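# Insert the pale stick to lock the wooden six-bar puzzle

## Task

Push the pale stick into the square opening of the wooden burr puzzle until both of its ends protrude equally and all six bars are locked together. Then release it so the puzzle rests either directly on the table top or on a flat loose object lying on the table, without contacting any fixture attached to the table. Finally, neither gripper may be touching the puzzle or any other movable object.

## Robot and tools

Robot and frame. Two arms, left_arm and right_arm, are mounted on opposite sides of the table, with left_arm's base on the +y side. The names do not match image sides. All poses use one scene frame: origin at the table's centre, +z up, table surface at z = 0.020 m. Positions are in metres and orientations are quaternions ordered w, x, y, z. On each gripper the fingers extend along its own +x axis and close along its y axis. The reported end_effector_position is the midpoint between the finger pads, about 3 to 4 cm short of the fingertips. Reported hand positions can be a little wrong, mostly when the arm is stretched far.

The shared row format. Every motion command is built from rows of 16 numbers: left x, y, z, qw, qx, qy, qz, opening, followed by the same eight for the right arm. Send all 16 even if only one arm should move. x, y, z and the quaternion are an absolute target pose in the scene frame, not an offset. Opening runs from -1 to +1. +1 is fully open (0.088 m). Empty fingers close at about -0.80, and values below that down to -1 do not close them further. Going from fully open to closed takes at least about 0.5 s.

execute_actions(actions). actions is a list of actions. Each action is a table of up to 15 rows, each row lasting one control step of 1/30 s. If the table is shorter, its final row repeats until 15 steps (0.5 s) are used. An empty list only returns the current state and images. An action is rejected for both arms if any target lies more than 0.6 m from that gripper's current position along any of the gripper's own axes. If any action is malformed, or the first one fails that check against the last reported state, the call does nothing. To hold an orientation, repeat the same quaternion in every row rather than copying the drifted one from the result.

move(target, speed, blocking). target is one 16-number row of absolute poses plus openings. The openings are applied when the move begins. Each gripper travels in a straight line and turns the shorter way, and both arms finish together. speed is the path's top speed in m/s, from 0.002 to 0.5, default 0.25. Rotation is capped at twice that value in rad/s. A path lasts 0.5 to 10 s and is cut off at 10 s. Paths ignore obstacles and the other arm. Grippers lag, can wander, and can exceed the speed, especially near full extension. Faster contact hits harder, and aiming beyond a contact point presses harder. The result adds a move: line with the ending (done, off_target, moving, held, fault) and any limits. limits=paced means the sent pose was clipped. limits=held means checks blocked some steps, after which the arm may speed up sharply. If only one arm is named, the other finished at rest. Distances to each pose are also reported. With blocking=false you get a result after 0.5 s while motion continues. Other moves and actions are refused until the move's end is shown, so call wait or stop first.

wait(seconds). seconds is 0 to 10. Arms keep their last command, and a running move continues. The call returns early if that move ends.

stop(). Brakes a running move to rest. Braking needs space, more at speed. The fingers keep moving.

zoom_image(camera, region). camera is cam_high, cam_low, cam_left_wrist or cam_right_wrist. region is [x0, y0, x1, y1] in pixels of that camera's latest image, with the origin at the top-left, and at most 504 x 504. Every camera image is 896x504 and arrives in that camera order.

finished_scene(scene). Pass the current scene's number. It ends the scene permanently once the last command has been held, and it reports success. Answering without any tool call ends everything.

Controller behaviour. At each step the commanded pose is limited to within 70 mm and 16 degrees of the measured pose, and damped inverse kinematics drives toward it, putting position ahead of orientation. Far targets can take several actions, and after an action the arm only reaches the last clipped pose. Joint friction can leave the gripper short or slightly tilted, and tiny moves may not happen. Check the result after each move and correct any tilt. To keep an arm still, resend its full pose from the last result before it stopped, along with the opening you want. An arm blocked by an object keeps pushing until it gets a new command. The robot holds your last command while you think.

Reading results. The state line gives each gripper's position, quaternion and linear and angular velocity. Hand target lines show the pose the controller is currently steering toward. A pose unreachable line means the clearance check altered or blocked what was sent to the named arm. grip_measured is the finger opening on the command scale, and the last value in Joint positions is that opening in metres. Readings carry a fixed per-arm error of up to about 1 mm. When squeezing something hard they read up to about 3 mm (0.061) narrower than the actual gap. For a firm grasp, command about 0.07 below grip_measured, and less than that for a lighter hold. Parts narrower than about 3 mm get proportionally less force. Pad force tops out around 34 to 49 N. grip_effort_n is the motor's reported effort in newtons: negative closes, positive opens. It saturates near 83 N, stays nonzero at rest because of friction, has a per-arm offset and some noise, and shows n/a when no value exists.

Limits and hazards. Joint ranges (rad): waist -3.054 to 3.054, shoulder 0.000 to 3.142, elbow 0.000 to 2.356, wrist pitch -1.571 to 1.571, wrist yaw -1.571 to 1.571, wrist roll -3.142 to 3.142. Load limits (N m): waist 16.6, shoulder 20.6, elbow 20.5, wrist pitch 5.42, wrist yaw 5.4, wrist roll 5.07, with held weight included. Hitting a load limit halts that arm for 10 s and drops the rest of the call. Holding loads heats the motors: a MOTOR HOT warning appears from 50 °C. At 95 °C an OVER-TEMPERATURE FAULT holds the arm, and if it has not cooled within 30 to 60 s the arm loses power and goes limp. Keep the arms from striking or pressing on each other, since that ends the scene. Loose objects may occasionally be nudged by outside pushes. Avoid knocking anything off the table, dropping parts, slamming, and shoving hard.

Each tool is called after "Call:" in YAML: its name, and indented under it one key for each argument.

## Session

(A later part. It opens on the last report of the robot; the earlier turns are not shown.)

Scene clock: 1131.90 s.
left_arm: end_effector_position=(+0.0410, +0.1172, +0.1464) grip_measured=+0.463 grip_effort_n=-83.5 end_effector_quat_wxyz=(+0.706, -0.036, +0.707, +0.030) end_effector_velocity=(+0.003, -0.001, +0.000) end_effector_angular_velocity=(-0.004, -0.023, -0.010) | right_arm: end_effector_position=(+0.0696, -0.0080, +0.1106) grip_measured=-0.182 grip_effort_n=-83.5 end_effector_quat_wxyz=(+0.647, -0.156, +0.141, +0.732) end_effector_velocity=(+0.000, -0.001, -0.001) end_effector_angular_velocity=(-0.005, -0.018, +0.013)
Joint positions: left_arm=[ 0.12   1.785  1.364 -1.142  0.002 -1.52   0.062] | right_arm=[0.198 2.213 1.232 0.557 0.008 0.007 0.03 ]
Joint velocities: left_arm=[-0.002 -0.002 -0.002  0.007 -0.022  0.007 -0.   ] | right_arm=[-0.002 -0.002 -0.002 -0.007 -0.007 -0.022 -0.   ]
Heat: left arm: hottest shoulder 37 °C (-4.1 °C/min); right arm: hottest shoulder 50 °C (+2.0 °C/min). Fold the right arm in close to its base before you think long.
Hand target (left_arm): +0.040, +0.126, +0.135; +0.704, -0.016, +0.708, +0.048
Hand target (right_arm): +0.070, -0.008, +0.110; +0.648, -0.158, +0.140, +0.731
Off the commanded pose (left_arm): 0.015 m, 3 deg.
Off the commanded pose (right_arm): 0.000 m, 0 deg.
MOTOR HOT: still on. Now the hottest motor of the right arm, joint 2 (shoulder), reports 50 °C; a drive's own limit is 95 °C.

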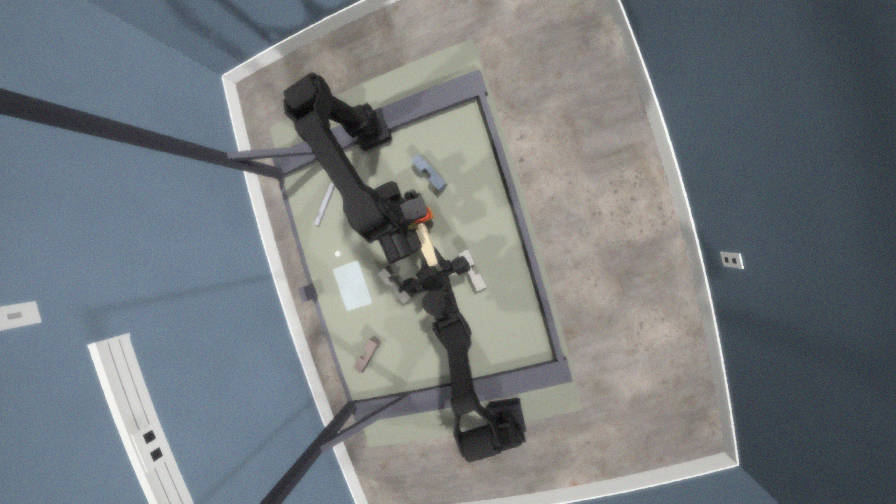

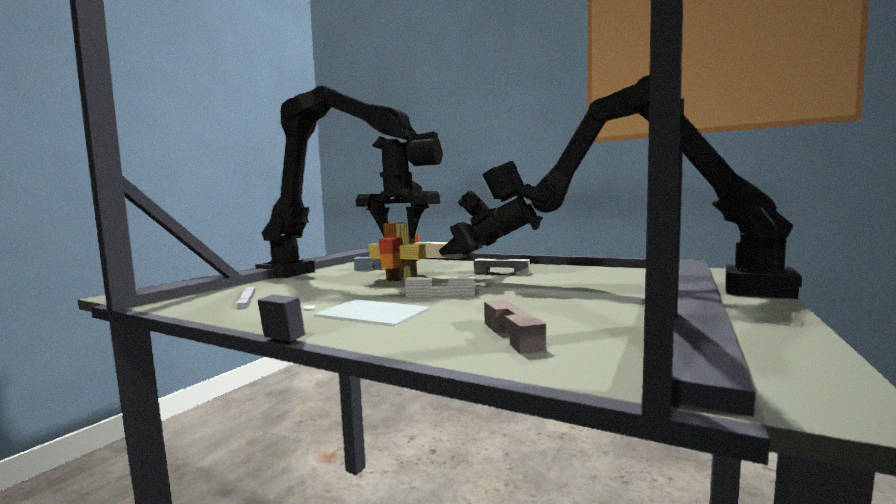

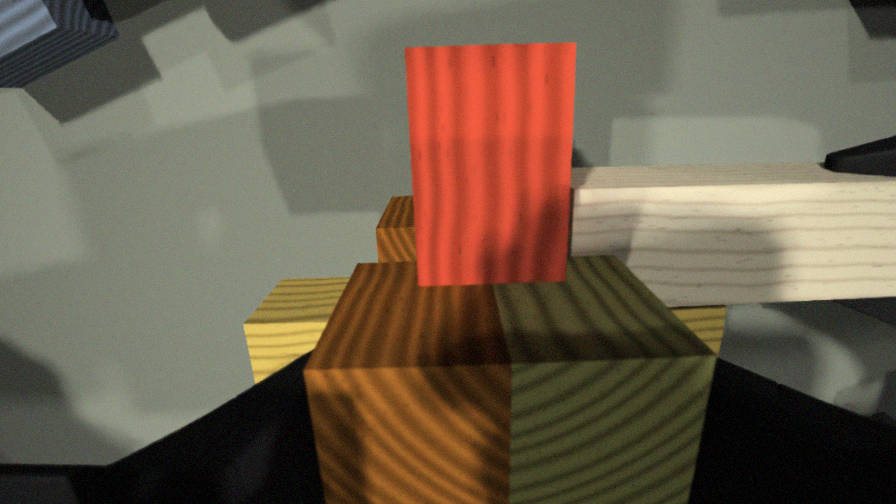

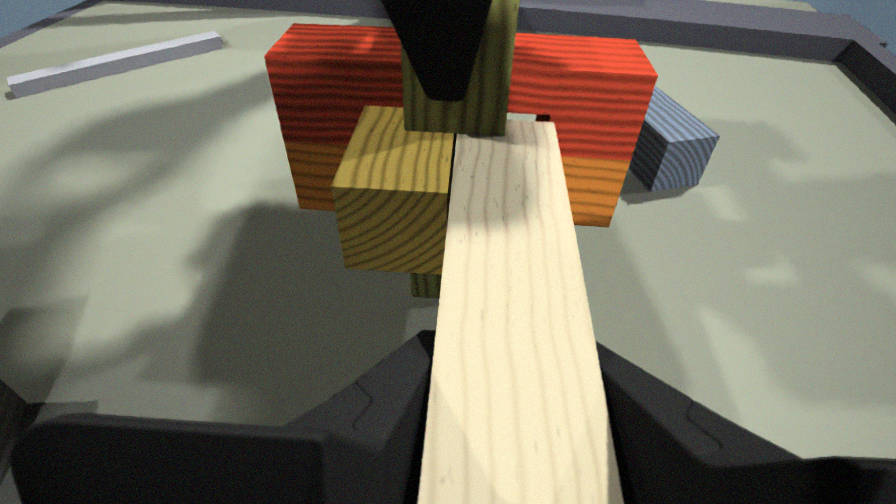

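Call:
execute_actions:
  actions:
    - [[0.0398,0.1252,0.1343,0.7046,-0.0159,0.7078,0.0483,0.40, 0.0683,-0.0084,0.1102,0.6453,-0.1576,0.1408,0.7340,-0.23]]
    - [[0.0398,0.1252,0.1343,0.7046,-0.0159,0.7078,0.0483,0.40, 0.0676,-0.0084,0.1102,0.6438,-0.1574,0.1411,0.7353,-0.23]]

Call:
zoom_image:
  camera: "cam_right_wrist"
  region: [420, 95, 580, 205]

Scene clock: 1163.53 s.
left_arm: end_effector_position=(+0.0410, +0.1172, +0.1464) grip_measured=+0.463 grip_effort_n=-83.5 end_effector_quat_wxyz=(+0.706, -0.036, +0.707, +0.030) end_effector_velocity=(-0.000, +0.002, +0.000) end_effector_angular_velocity=(+0.008, -0.006, +0.020) | right_arm: end_effector_position=(+0.0695, -0.0080, +0.1106) grip_measured=-0.182 grip_effort_n=-83.5 end_effector_quat_wxyz=(+0.647, -0.156, +0.141, +0.733) end_effector_velocity=(+0.001, -0.002, -0.004) end_effector_angular_velocity=(-0.023, +0.007, +0.001)
Joint positions: left_arm=[ 0.12   1.785  1.364 -1.142  0.002 -1.52   0.062] | right_arm=[0.198 2.213 1.232 0.557 0.007 0.007 0.03 ]
Joint velocities: left_arm=[-0.002 -0.002 -0.002 -0.007 -0.007 -0.022  0.   ] | right_arm=[-0.002 -0.002 -0.002 -0.022 -0.007  0.007 -0.   ]
Heat: left arm: hottest shoulder 35 °C (-6.0 °C/min); right arm: hottest shoulder 49 °C (+0.0 °C/min). Fold the right arm in close to its base before you think long.
Hand target (left_arm): +0.040, +0.126, +0.135; +0.704, -0.016, +0.708, +0.048
Hand target (right_arm): +0.068, -0.008, +0.110; +0.644, -0.157, +0.141, +0.735
Off the commanded pose (left_arm): 0.015 m, 3 deg.
Off the commanded pose (right_arm): 0.002 m, 1 deg.
MOTOR HOT: still on. Now the hottest motor of the right arm, joint 2 (shoulder), reports 49 °C; a drive's own limit is 95 °C.

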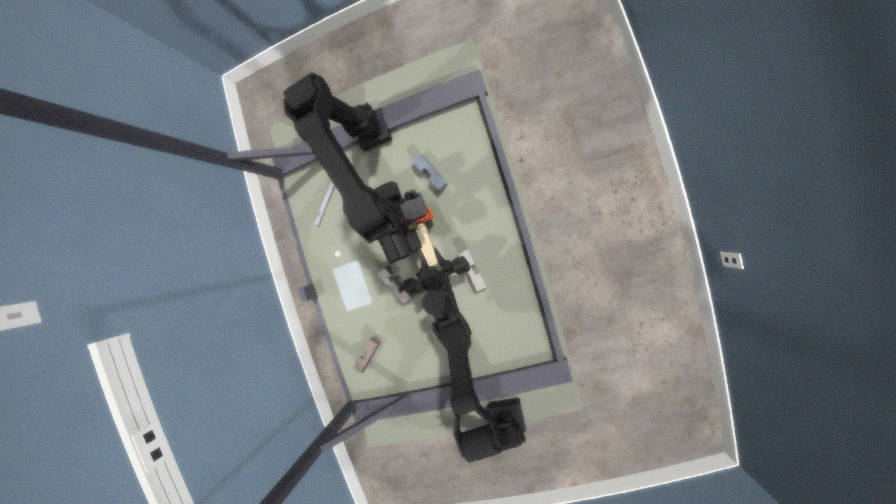

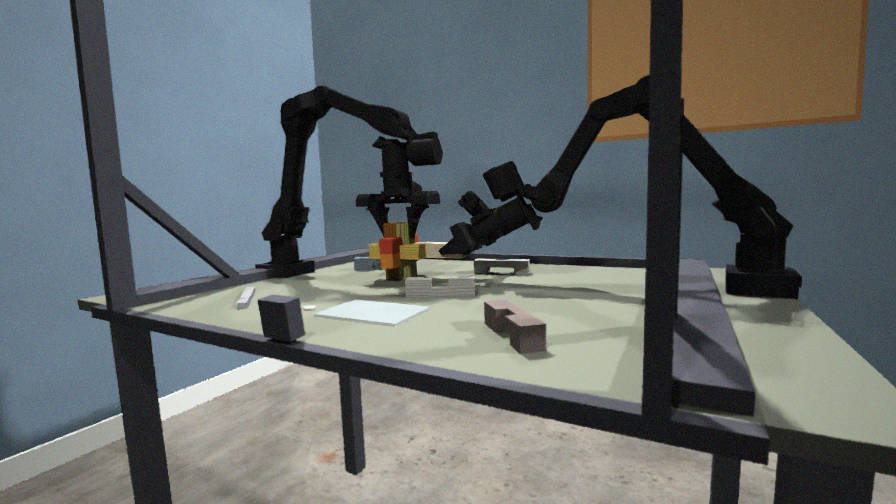

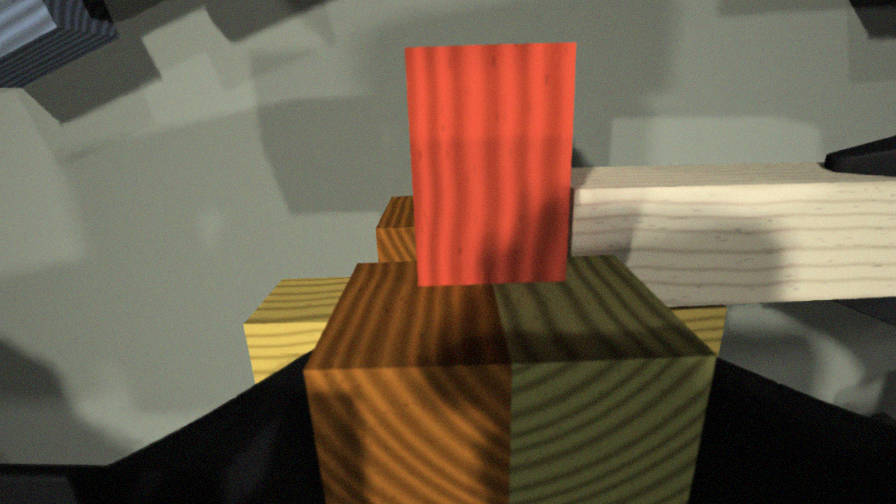

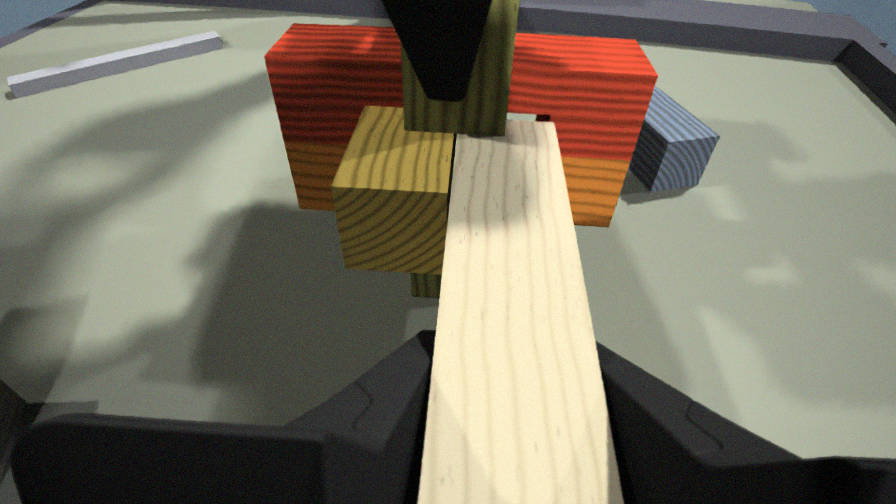

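Region (420, 95, 580, 205) of cam_right_wrist's 896x504 image, scaled by 3.150, with more detail than that image has; it fills the top 346 rows of this view, and the rest is white.

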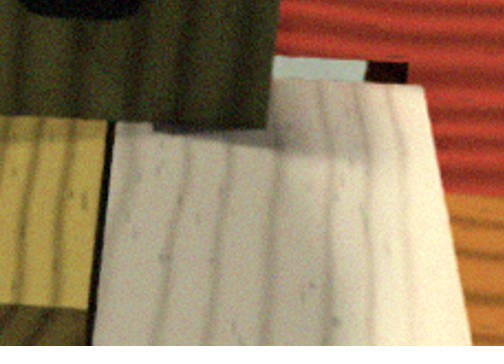

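Call:
zoom_image:
  camera: "cam_left_wrist"
  region: [440, 250, 600, 400]

Call:
zoom_image:
  camera: "cam_right_wrist"
  region: [320, 90, 480, 310]

Region (440, 250, 600, 400) of cam_left_wrist's 896x504 image, scaled by 3.150, with more detail than that image has; it fills the top 472 rows of this view, and the rest is white.

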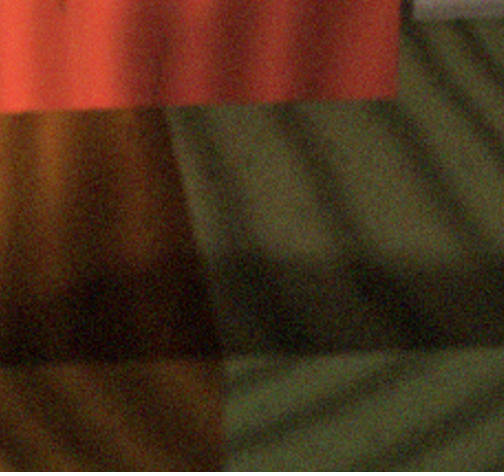

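Region (320, 90, 480, 310) of cam_right_wrist's 896x504 image, scaled by 2.291, with more detail than that image has; it fills the left 367 columns of this view, and the rest is white.

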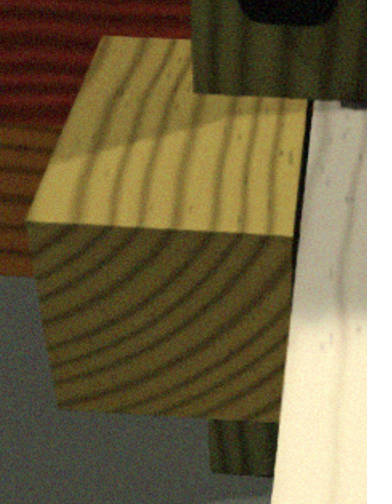

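Call:
execute_actions:
  actions:
    - [[0.0398,0.1252,0.1343,0.7046,-0.0159,0.7078,0.0483,0.40, 0.0666,-0.0086,0.1102,0.6416,-0.1569,0.1416,0.7372,-0.23]]
    - [[0.0398,0.1252,0.1343,0.7046,-0.0159,0.7078,0.0483,0.40, 0.0655,-0.0087,0.1102,0.6390,-0.1564,0.1422,0.7394,-0.23]]

Call:
zoom_image:
  camera: "cam_right_wrist"
  region: [420, 95, 580, 205]

Scene clock: 1179.20 s.
left_arm: end_effector_position=(+0.0407, +0.1182, +0.1462) grip_measured=+0.463 grip_effort_n=-83.5 end_effector_quat_wxyz=(+0.706, -0.034, +0.707, +0.032) end_effector_velocity=(-0.000, +0.002, +0.000) end_effector_angular_velocity=(+0.008, -0.006, +0.005) | right_arm: end_effector_position=(+0.0691, -0.0080, +0.1106) grip_measured=-0.182 grip_effort_n=-83.5 end_effector_quat_wxyz=(+0.645, -0.156, +0.141, +0.735) end_effector_velocity=(+0.000, -0.003, -0.004) end_effector_angular_velocity=(-0.021, -0.012, -0.001)
Joint positions: left_arm=[ 0.12   1.785  1.363 -1.146  0.002 -1.52   0.062] | right_arm=[ 0.196  2.213  1.232  0.557 -0.001  0.007  0.03 ]
Joint velocities: left_arm=[-0.002 -0.002 -0.002 -0.007 -0.007 -0.007 -0.   ] | right_arm=[ 0.002 -0.002 -0.002 -0.022  0.007 -0.007 -0.   ]
Heat: left arm: hottest shoulder 35 °C (-4.0 °C/min); right arm: hottest shoulder 49 °C (+0.0 °C/min). Fold the right arm in close to its base before you think long.
Hand target (left_arm): +0.040, +0.126, +0.135; +0.704, -0.016, +0.708, +0.048
Hand target (right_arm): +0.066, -0.009, +0.110; +0.639, -0.156, +0.142, +0.739
Off the commanded pose (left_arm): 0.014 m, 3 deg.
Off the commanded pose (right_arm): 0.004 m, 1 deg.
MOTOR HOT: still on. Now the hottest motor of the right arm, joint 2 (shoulder), reports 49 °C; a drive's own limit is 95 °C.

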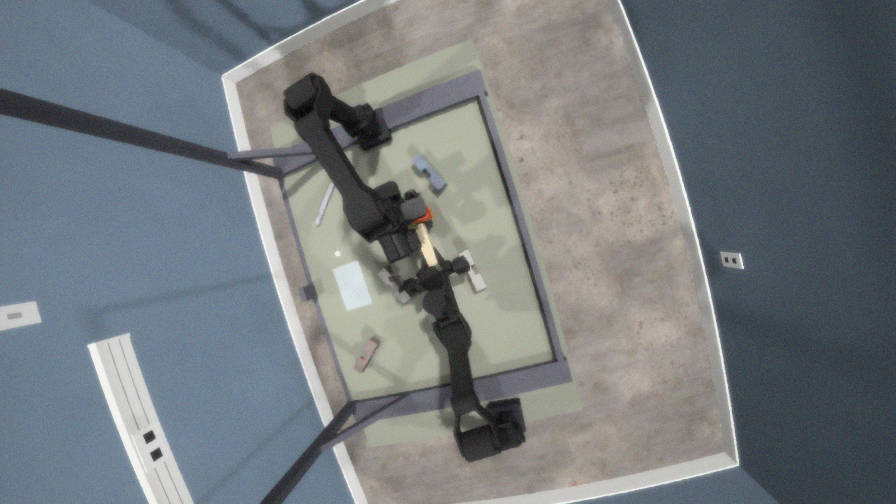

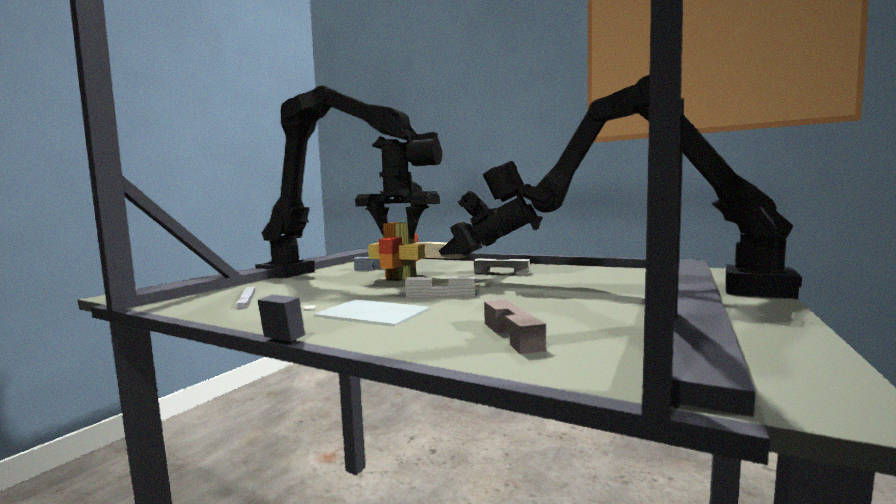

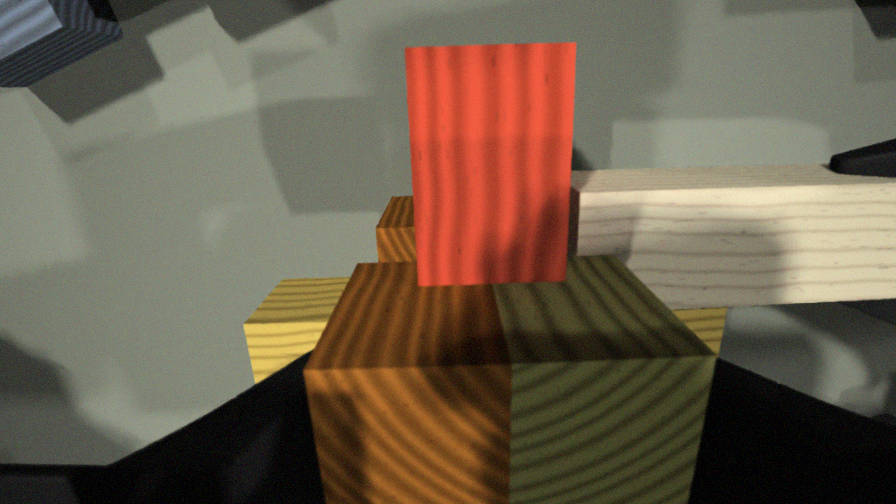

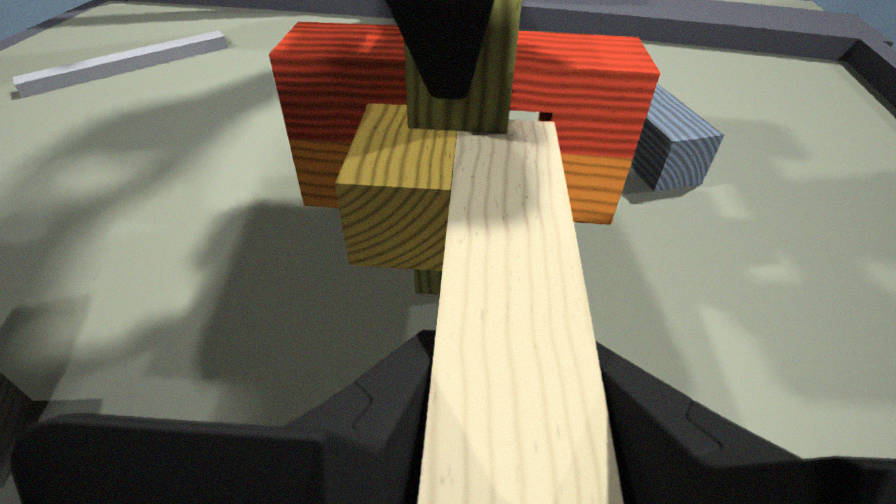

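Region (420, 95, 580, 205) of cam_right_wrist's 896x504 image, scaled by 3.150, with more detail than that image has; it fills the top 346 rows of this view, and the rest is white.

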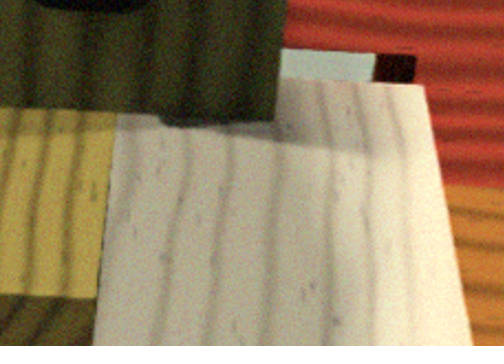

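Call:
zoom_image:
  camera: "cam_right_wrist"
  region: [500, 95, 580, 155]

Call:
zoom_image:
  camera: "cam_right_wrist"
  region: [425, 115, 505, 200]

Region (500, 95, 580, 155) of cam_right_wrist's 896x504 image, scaled by 6.300, with more detail than that image has; it fills the top 378 rows of this view, and the rest is white.

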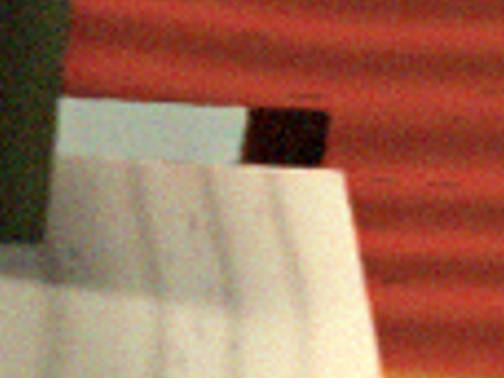

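Region (425, 115, 505, 200) of cam_right_wrist's 896x504 image, scaled by 5.929, with more detail than that image has; it fills the left 474 columns of this view, and the rest is white.

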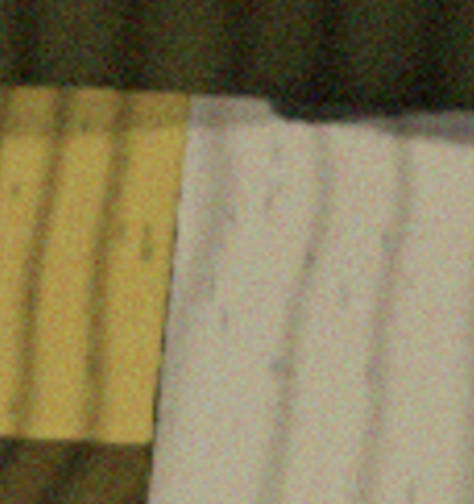

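Call:
execute_actions:
  actions:
    - [[0.0398,0.1252,0.1343,0.7046,-0.0159,0.7078,0.0483,0.40, 0.0654,-0.0080,0.1090,0.6389,-0.1575,0.1432,0.7393,-0.23]]
    - [[0.0398,0.1252,0.1343,0.7046,-0.0159,0.7078,0.0483,0.40, 0.0653,-0.0072,0.1079,0.6388,-0.1586,0.1442,0.7391,-0.23]]
    - [[0.0398,0.1252,0.1343,0.7046,-0.0159,0.7078,0.0483,0.40, 0.0651,-0.0057,0.1079,0.6388,-0.1586,0.1442,0.7391,-0.23]]
    - [[0.0398,0.1252,0.1343,0.7046,-0.0159,0.7078,0.0483,0.40, 0.0649,-0.0042,0.1079,0.6388,-0.1586,0.1442,0.7391,-0.23]]

Call:
zoom_image:
  camera: "cam_right_wrist"
  region: [420, 95, 580, 205]

Scene clock: 1197.77 s.
left_arm: end_effector_position=(+0.0406, +0.1189, +0.1460) grip_measured=+0.463 grip_effort_n=-83.5 end_effector_quat_wxyz=(+0.706, -0.033, +0.707, +0.033) end_effector_velocity=(-0.000, +0.002, +0.000) end_effector_angular_velocity=(+0.008, -0.006, +0.020) | right_arm: end_effector_position=(+0.0689, -0.0066, +0.1109) grip_measured=-0.182 grip_effort_n=-83.5 end_effector_quat_wxyz=(+0.644, -0.158, +0.143, +0.734) end_effector_velocity=(-0.002, -0.001, +0.002) end_effector_angular_velocity=(-0.003, +0.002, +0.021)
Joint positions: left_arm=[ 0.12   1.785  1.362 -1.148  0.002 -1.52   0.062] | right_arm=[ 0.196  2.215  1.243  0.542 -0.001  0.007  0.03 ]
Joint velocities: left_arm=[-0.002 -0.002 -0.002 -0.007 -0.007 -0.022 -0.   ] | right_arm=[-0.002 -0.007 -0.002 -0.007 -0.022 -0.007 -0.   ]
Heat: left arm: hottest shoulder 34 °C (-3.0 °C/min); right arm: hottest shoulder 49 °C (-1.0 °C/min). Fold the right arm in close to its base before you think long.
Hand target (left_arm): +0.040, +0.126, +0.135; +0.704, -0.016, +0.708, +0.048
Hand target (right_arm): +0.065, -0.004, +0.108; +0.639, -0.159, +0.144, +0.739
Off the commanded pose (left_arm): 0.013 m, 3 deg.
Off the commanded pose (right_arm): 0.006 m, 1 deg.
MOTOR HOT: still on. Now the hottest motor of the right arm, joint 2 (shoulder), reports 49 °C; a drive's own limit is 95 °C.

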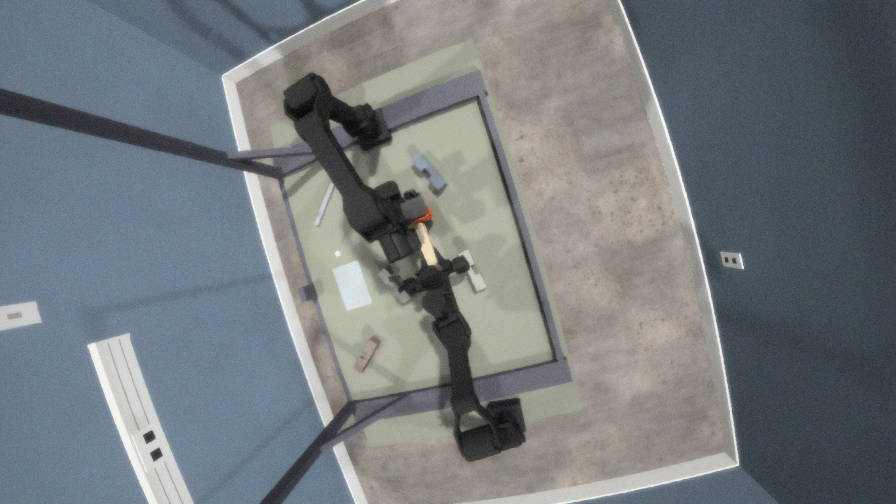

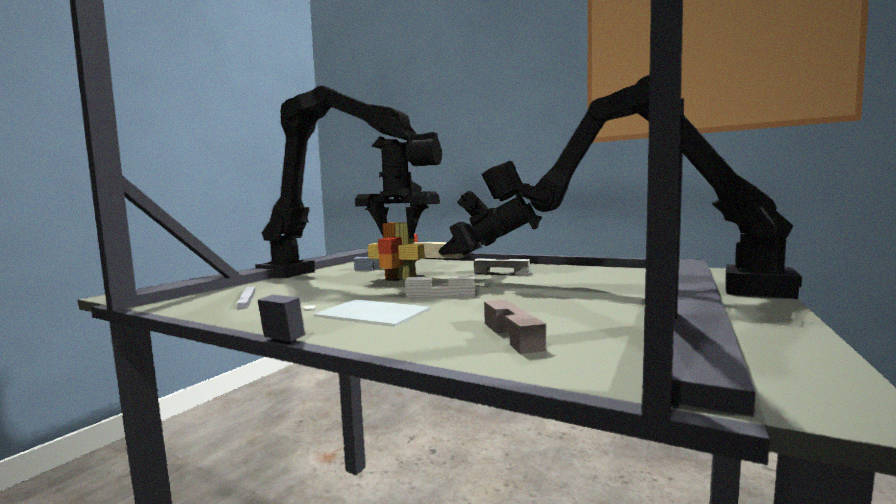

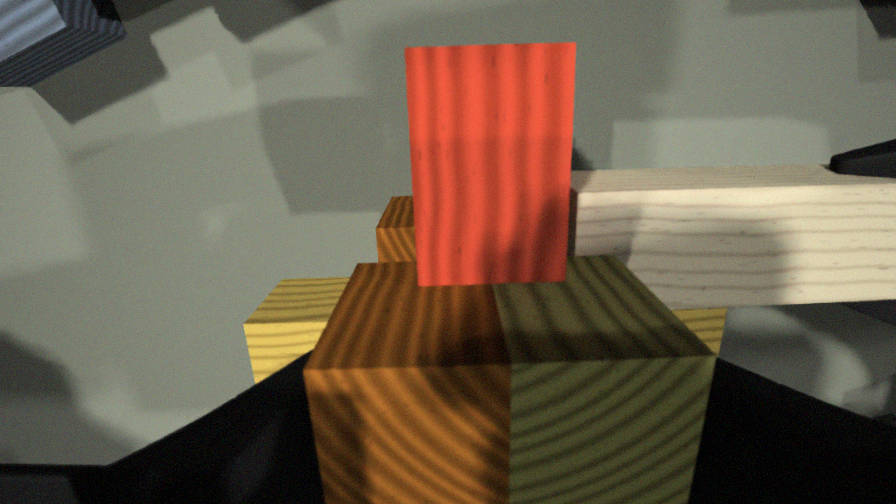

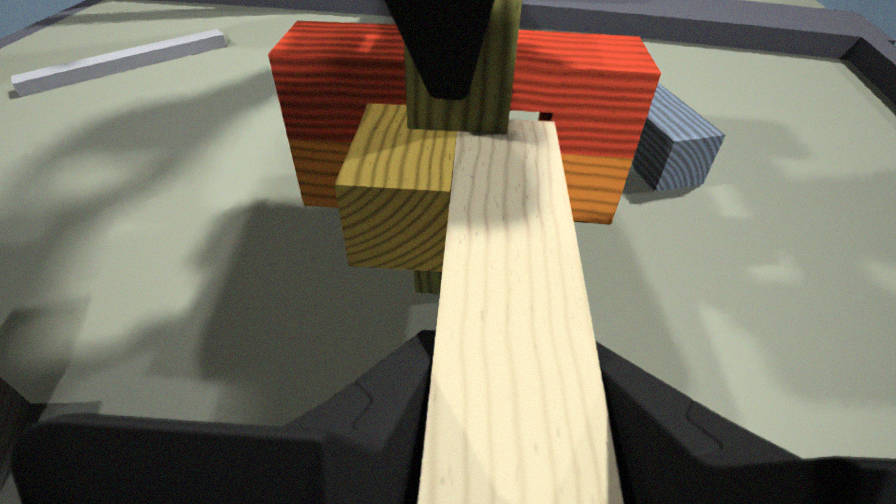

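Region (420, 95, 580, 205) of cam_right_wrist's 896x504 image, scaled by 3.150, with more detail than that image has; it fills the top 346 rows of this view, and the rest is white.

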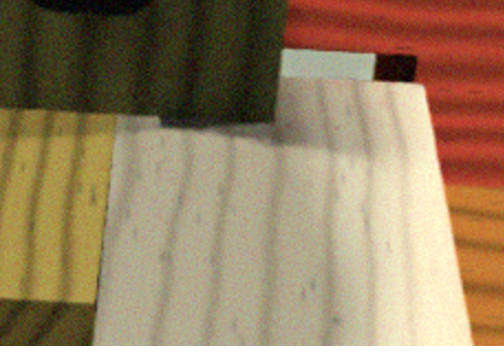

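Call:
execute_actions:
  actions:
    - [[0.0400,0.1237,0.1313,0.7045,-0.0152,0.7078,0.0490,0.40, 0.0649,-0.0042,0.1079,0.6388,-0.1586,0.1442,0.7391,-0.23]]
    - [[0.0401,0.1222,0.1284,0.7044,-0.0145,0.7079,0.0497,0.40, 0.0649,-0.0042,0.1079,0.6388,-0.1586,0.1442,0.7391,-0.23]]

Call:
zoom_image:
  camera: "cam_low"
  region: [360, 215, 470, 290]

Call:
zoom_image:
  camera: "cam_left_wrist"
  region: [640, 270, 760, 340]

Scene clock: 1217.47 s.
left_arm: end_effector_position=(+0.0406, +0.1188, +0.1451) grip_measured=+0.463 grip_effort_n=-83.5 end_effector_quat_wxyz=(+0.706, -0.032, +0.707, +0.034) end_effector_velocity=(-0.000, +0.002, +0.002) end_effector_angular_velocity=(+0.003, -0.007, -0.010) | right_arm: end_effector_position=(+0.0689, -0.0065, +0.1111) grip_measured=-0.182 grip_effort_n=-83.5 end_effector_quat_wxyz=(+0.644, -0.158, +0.143, +0.734) end_effector_velocity=(+0.000, -0.001, -0.000) end_effector_angular_velocity=(+0.005, -0.016, +0.013)
Joint positions: left_arm=[ 0.12   1.788  1.362 -1.148  0.002 -1.52   0.062] | right_arm=[ 0.196  2.215  1.243  0.542 -0.001  0.007  0.03 ]
Joint velocities: left_arm=[-0.002 -0.007 -0.002 -0.007 -0.007  0.007 -0.   ] | right_arm=[-0.002 -0.002 -0.007  0.007 -0.007 -0.022 -0.   ]
Heat: left arm: hottest shoulder 34 °C (-1.0 °C/min); right arm: hottest shoulder 47 °C (-2.0 °C/min).
Hand target (left_arm): +0.040, +0.123, +0.129; +0.704, -0.015, +0.708, +0.050
Hand target (right_arm): +0.065, -0.004, +0.108; +0.639, -0.159, +0.144, +0.739
Off the commanded pose (left_arm): 0.017 m, 3 deg.
Off the commanded pose (right_arm): 0.006 m, 1 deg.
MOTOR HOT: cleared. Now the hottest motor of the right arm, joint 2 (shoulder), reports 47 °C.

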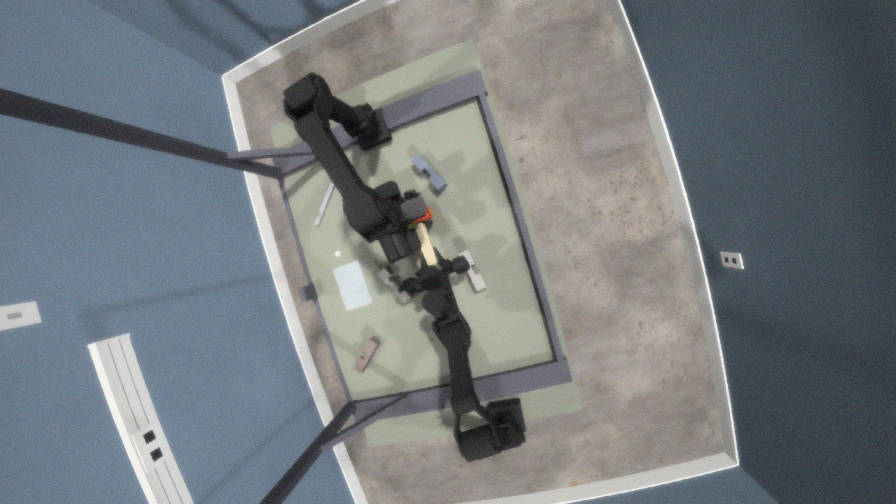

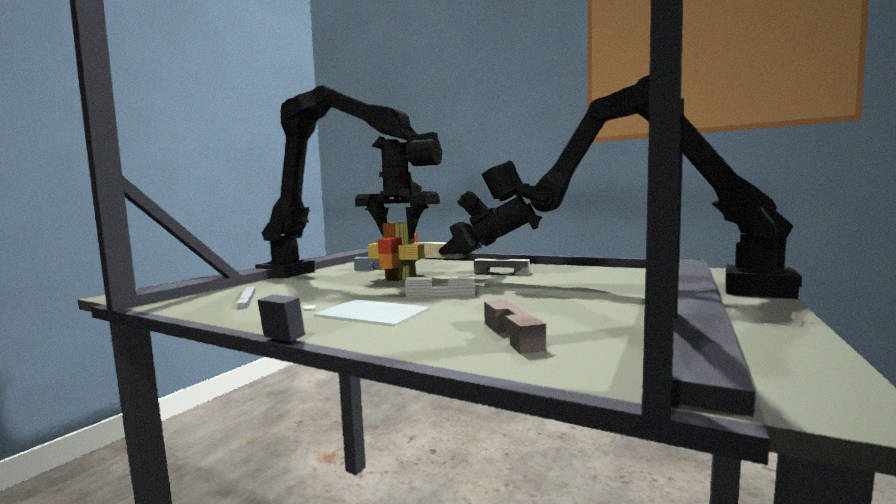

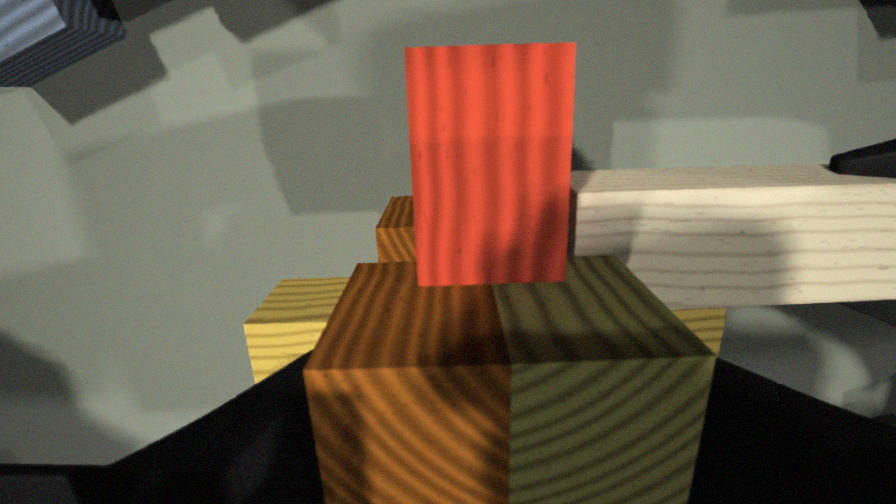

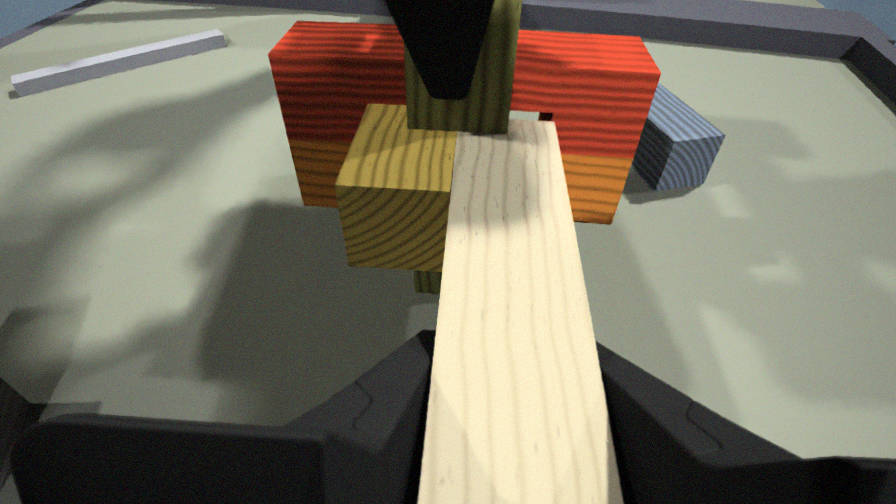

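Region (360, 215, 470, 290) of cam_low's 896x504 image, scaled by 4.582, with more detail than that image has; it fills the top 344 rows of this view, and the rest is white.

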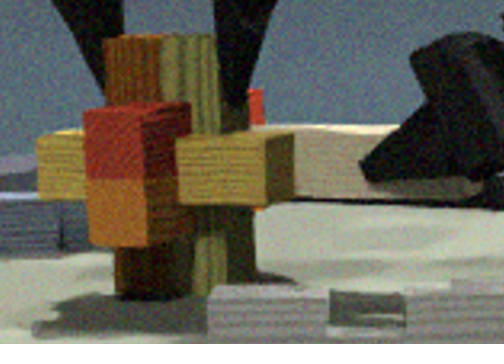

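Region (640, 270, 760, 340) of cam_left_wrist's 896x504 image, scaled by 4.200, with more detail than that image has; it fills the top 294 rows of this view, and the rest is white.

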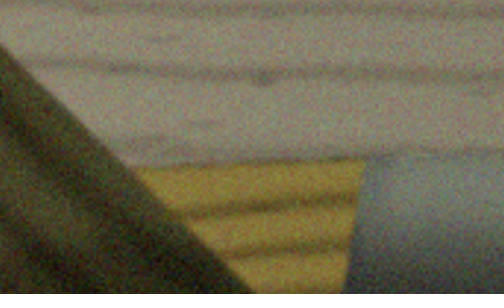

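Call:
execute_actions:
  actions:
    - [[0.0401,0.1222,0.1284,0.7044,-0.0145,0.7079,0.0497,0.40, 0.0648,-0.0034,0.1057,0.6385,-0.1601,0.1455,0.7388,-0.23]]
    - [[0.0401,0.1222,0.1284,0.7044,-0.0145,0.7079,0.0497,0.40, 0.0646,-0.0019,0.1057,0.6385,-0.1601,0.1455,0.7388,-0.23]]
    - [[0.0401,0.1222,0.1284,0.7044,-0.0145,0.7079,0.0497,0.40, 0.0644,-0.0004,0.1057,0.6385,-0.1601,0.1455,0.7388,-0.23]]
    - [[0.0401,0.1222,0.1284,0.7044,-0.0145,0.7079,0.0497,0.40, 0.0643,0.0011,0.1057,0.6385,-0.1601,0.1455,0.7388,-0.23]]

Call:
zoom_image:
  camera: "cam_right_wrist"
  region: [420, 95, 580, 205]

Scene clock: 1233.43 s.
left_arm: end_effector_position=(+0.0406, +0.1188, +0.1451) grip_measured=+0.463 grip_effort_n=-83.5 end_effector_quat_wxyz=(+0.706, -0.032, +0.707, +0.034) end_effector_velocity=(+0.000, +0.001, +0.001) end_effector_angular_velocity=(+0.003, -0.007, +0.005) | right_arm: end_effector_position=(+0.0682, -0.0007, +0.1109) grip_measured=-0.182 grip_effort_n=-83.5 end_effector_quat_wxyz=(+0.644, -0.158, +0.143, +0.734) end_effector_velocity=(-0.002, -0.003, -0.007) end_effector_angular_velocity=(-0.027, -0.001, +0.021)
Joint positions: left_arm=[ 0.12   1.788  1.362 -1.148  0.002 -1.52   0.062] | right_arm=[ 0.196  2.232  1.274  0.53  -0.001  0.007  0.03 ]
Joint velocities: left_arm=[-0.002 -0.002  0.002 -0.007 -0.007 -0.007 -0.   ] | right_arm=[-0.002  0.002 -0.002 -0.022 -0.022 -0.007 -0.   ]
Heat: left arm: hottest shoulder 33 °C (-2.0 °C/min); right arm: hottest shoulder 46 °C (-3.0 °C/min).
Hand target (left_arm): +0.040, +0.123, +0.129; +0.704, -0.014, +0.708, +0.050
Hand target (right_arm): +0.064, +0.001, +0.106; +0.638, -0.160, +0.146, +0.739
Off the commanded pose (left_arm): 0.017 m, 3 deg.
Off the commanded pose (right_arm): 0.007 m, 1 deg.

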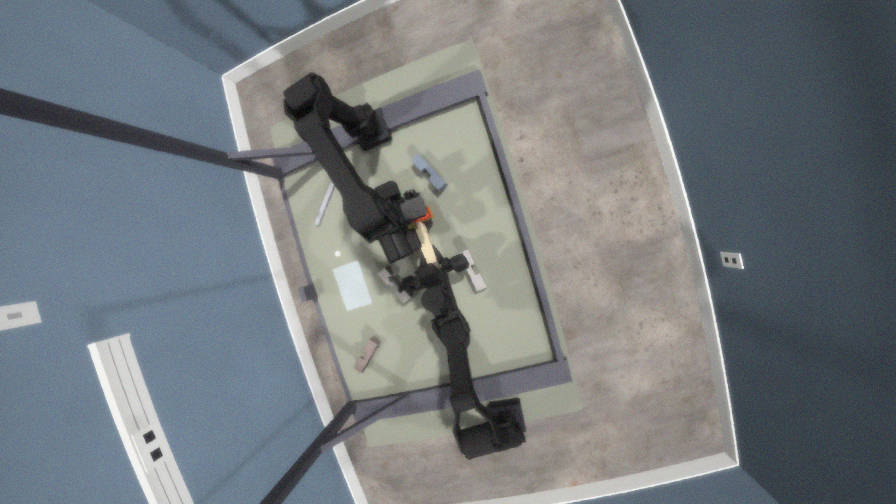

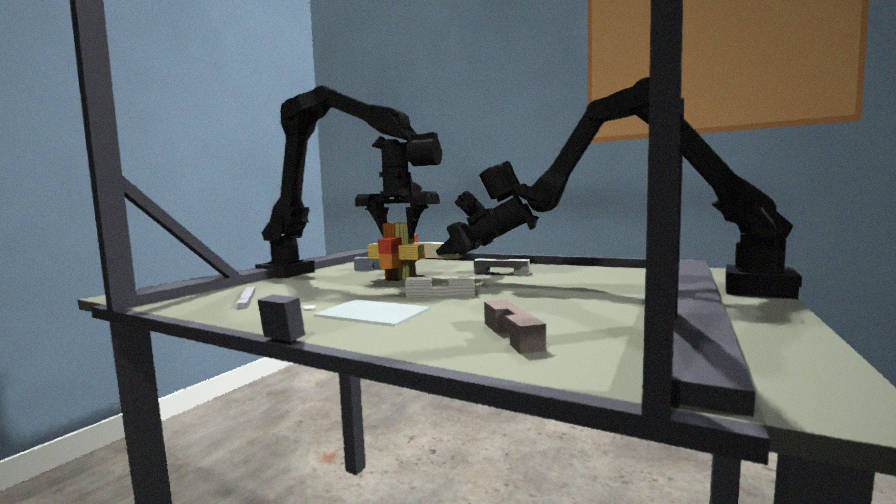

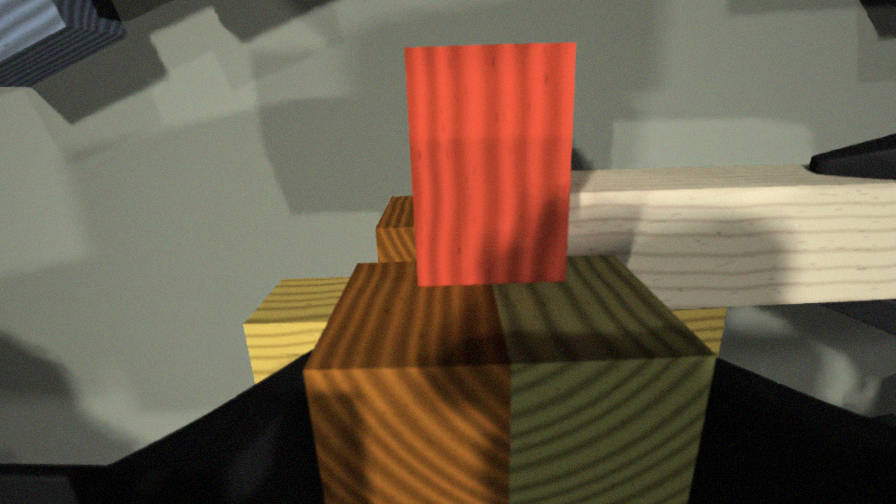

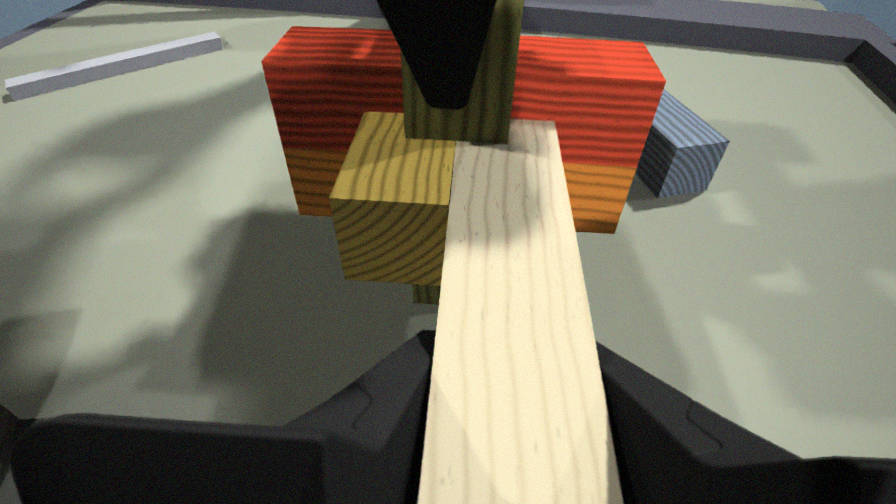

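Region (420, 95, 580, 205) of cam_right_wrist's 896x504 image, scaled by 3.150, with more detail than that image has; it fills the top 346 rows of this view, and the rest is white.

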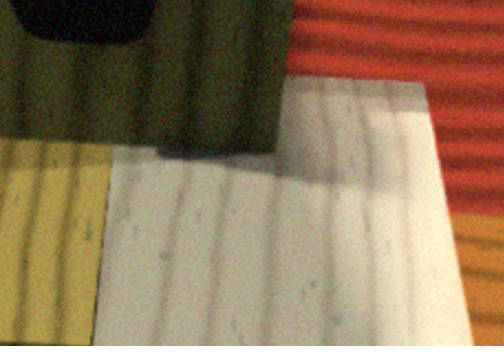

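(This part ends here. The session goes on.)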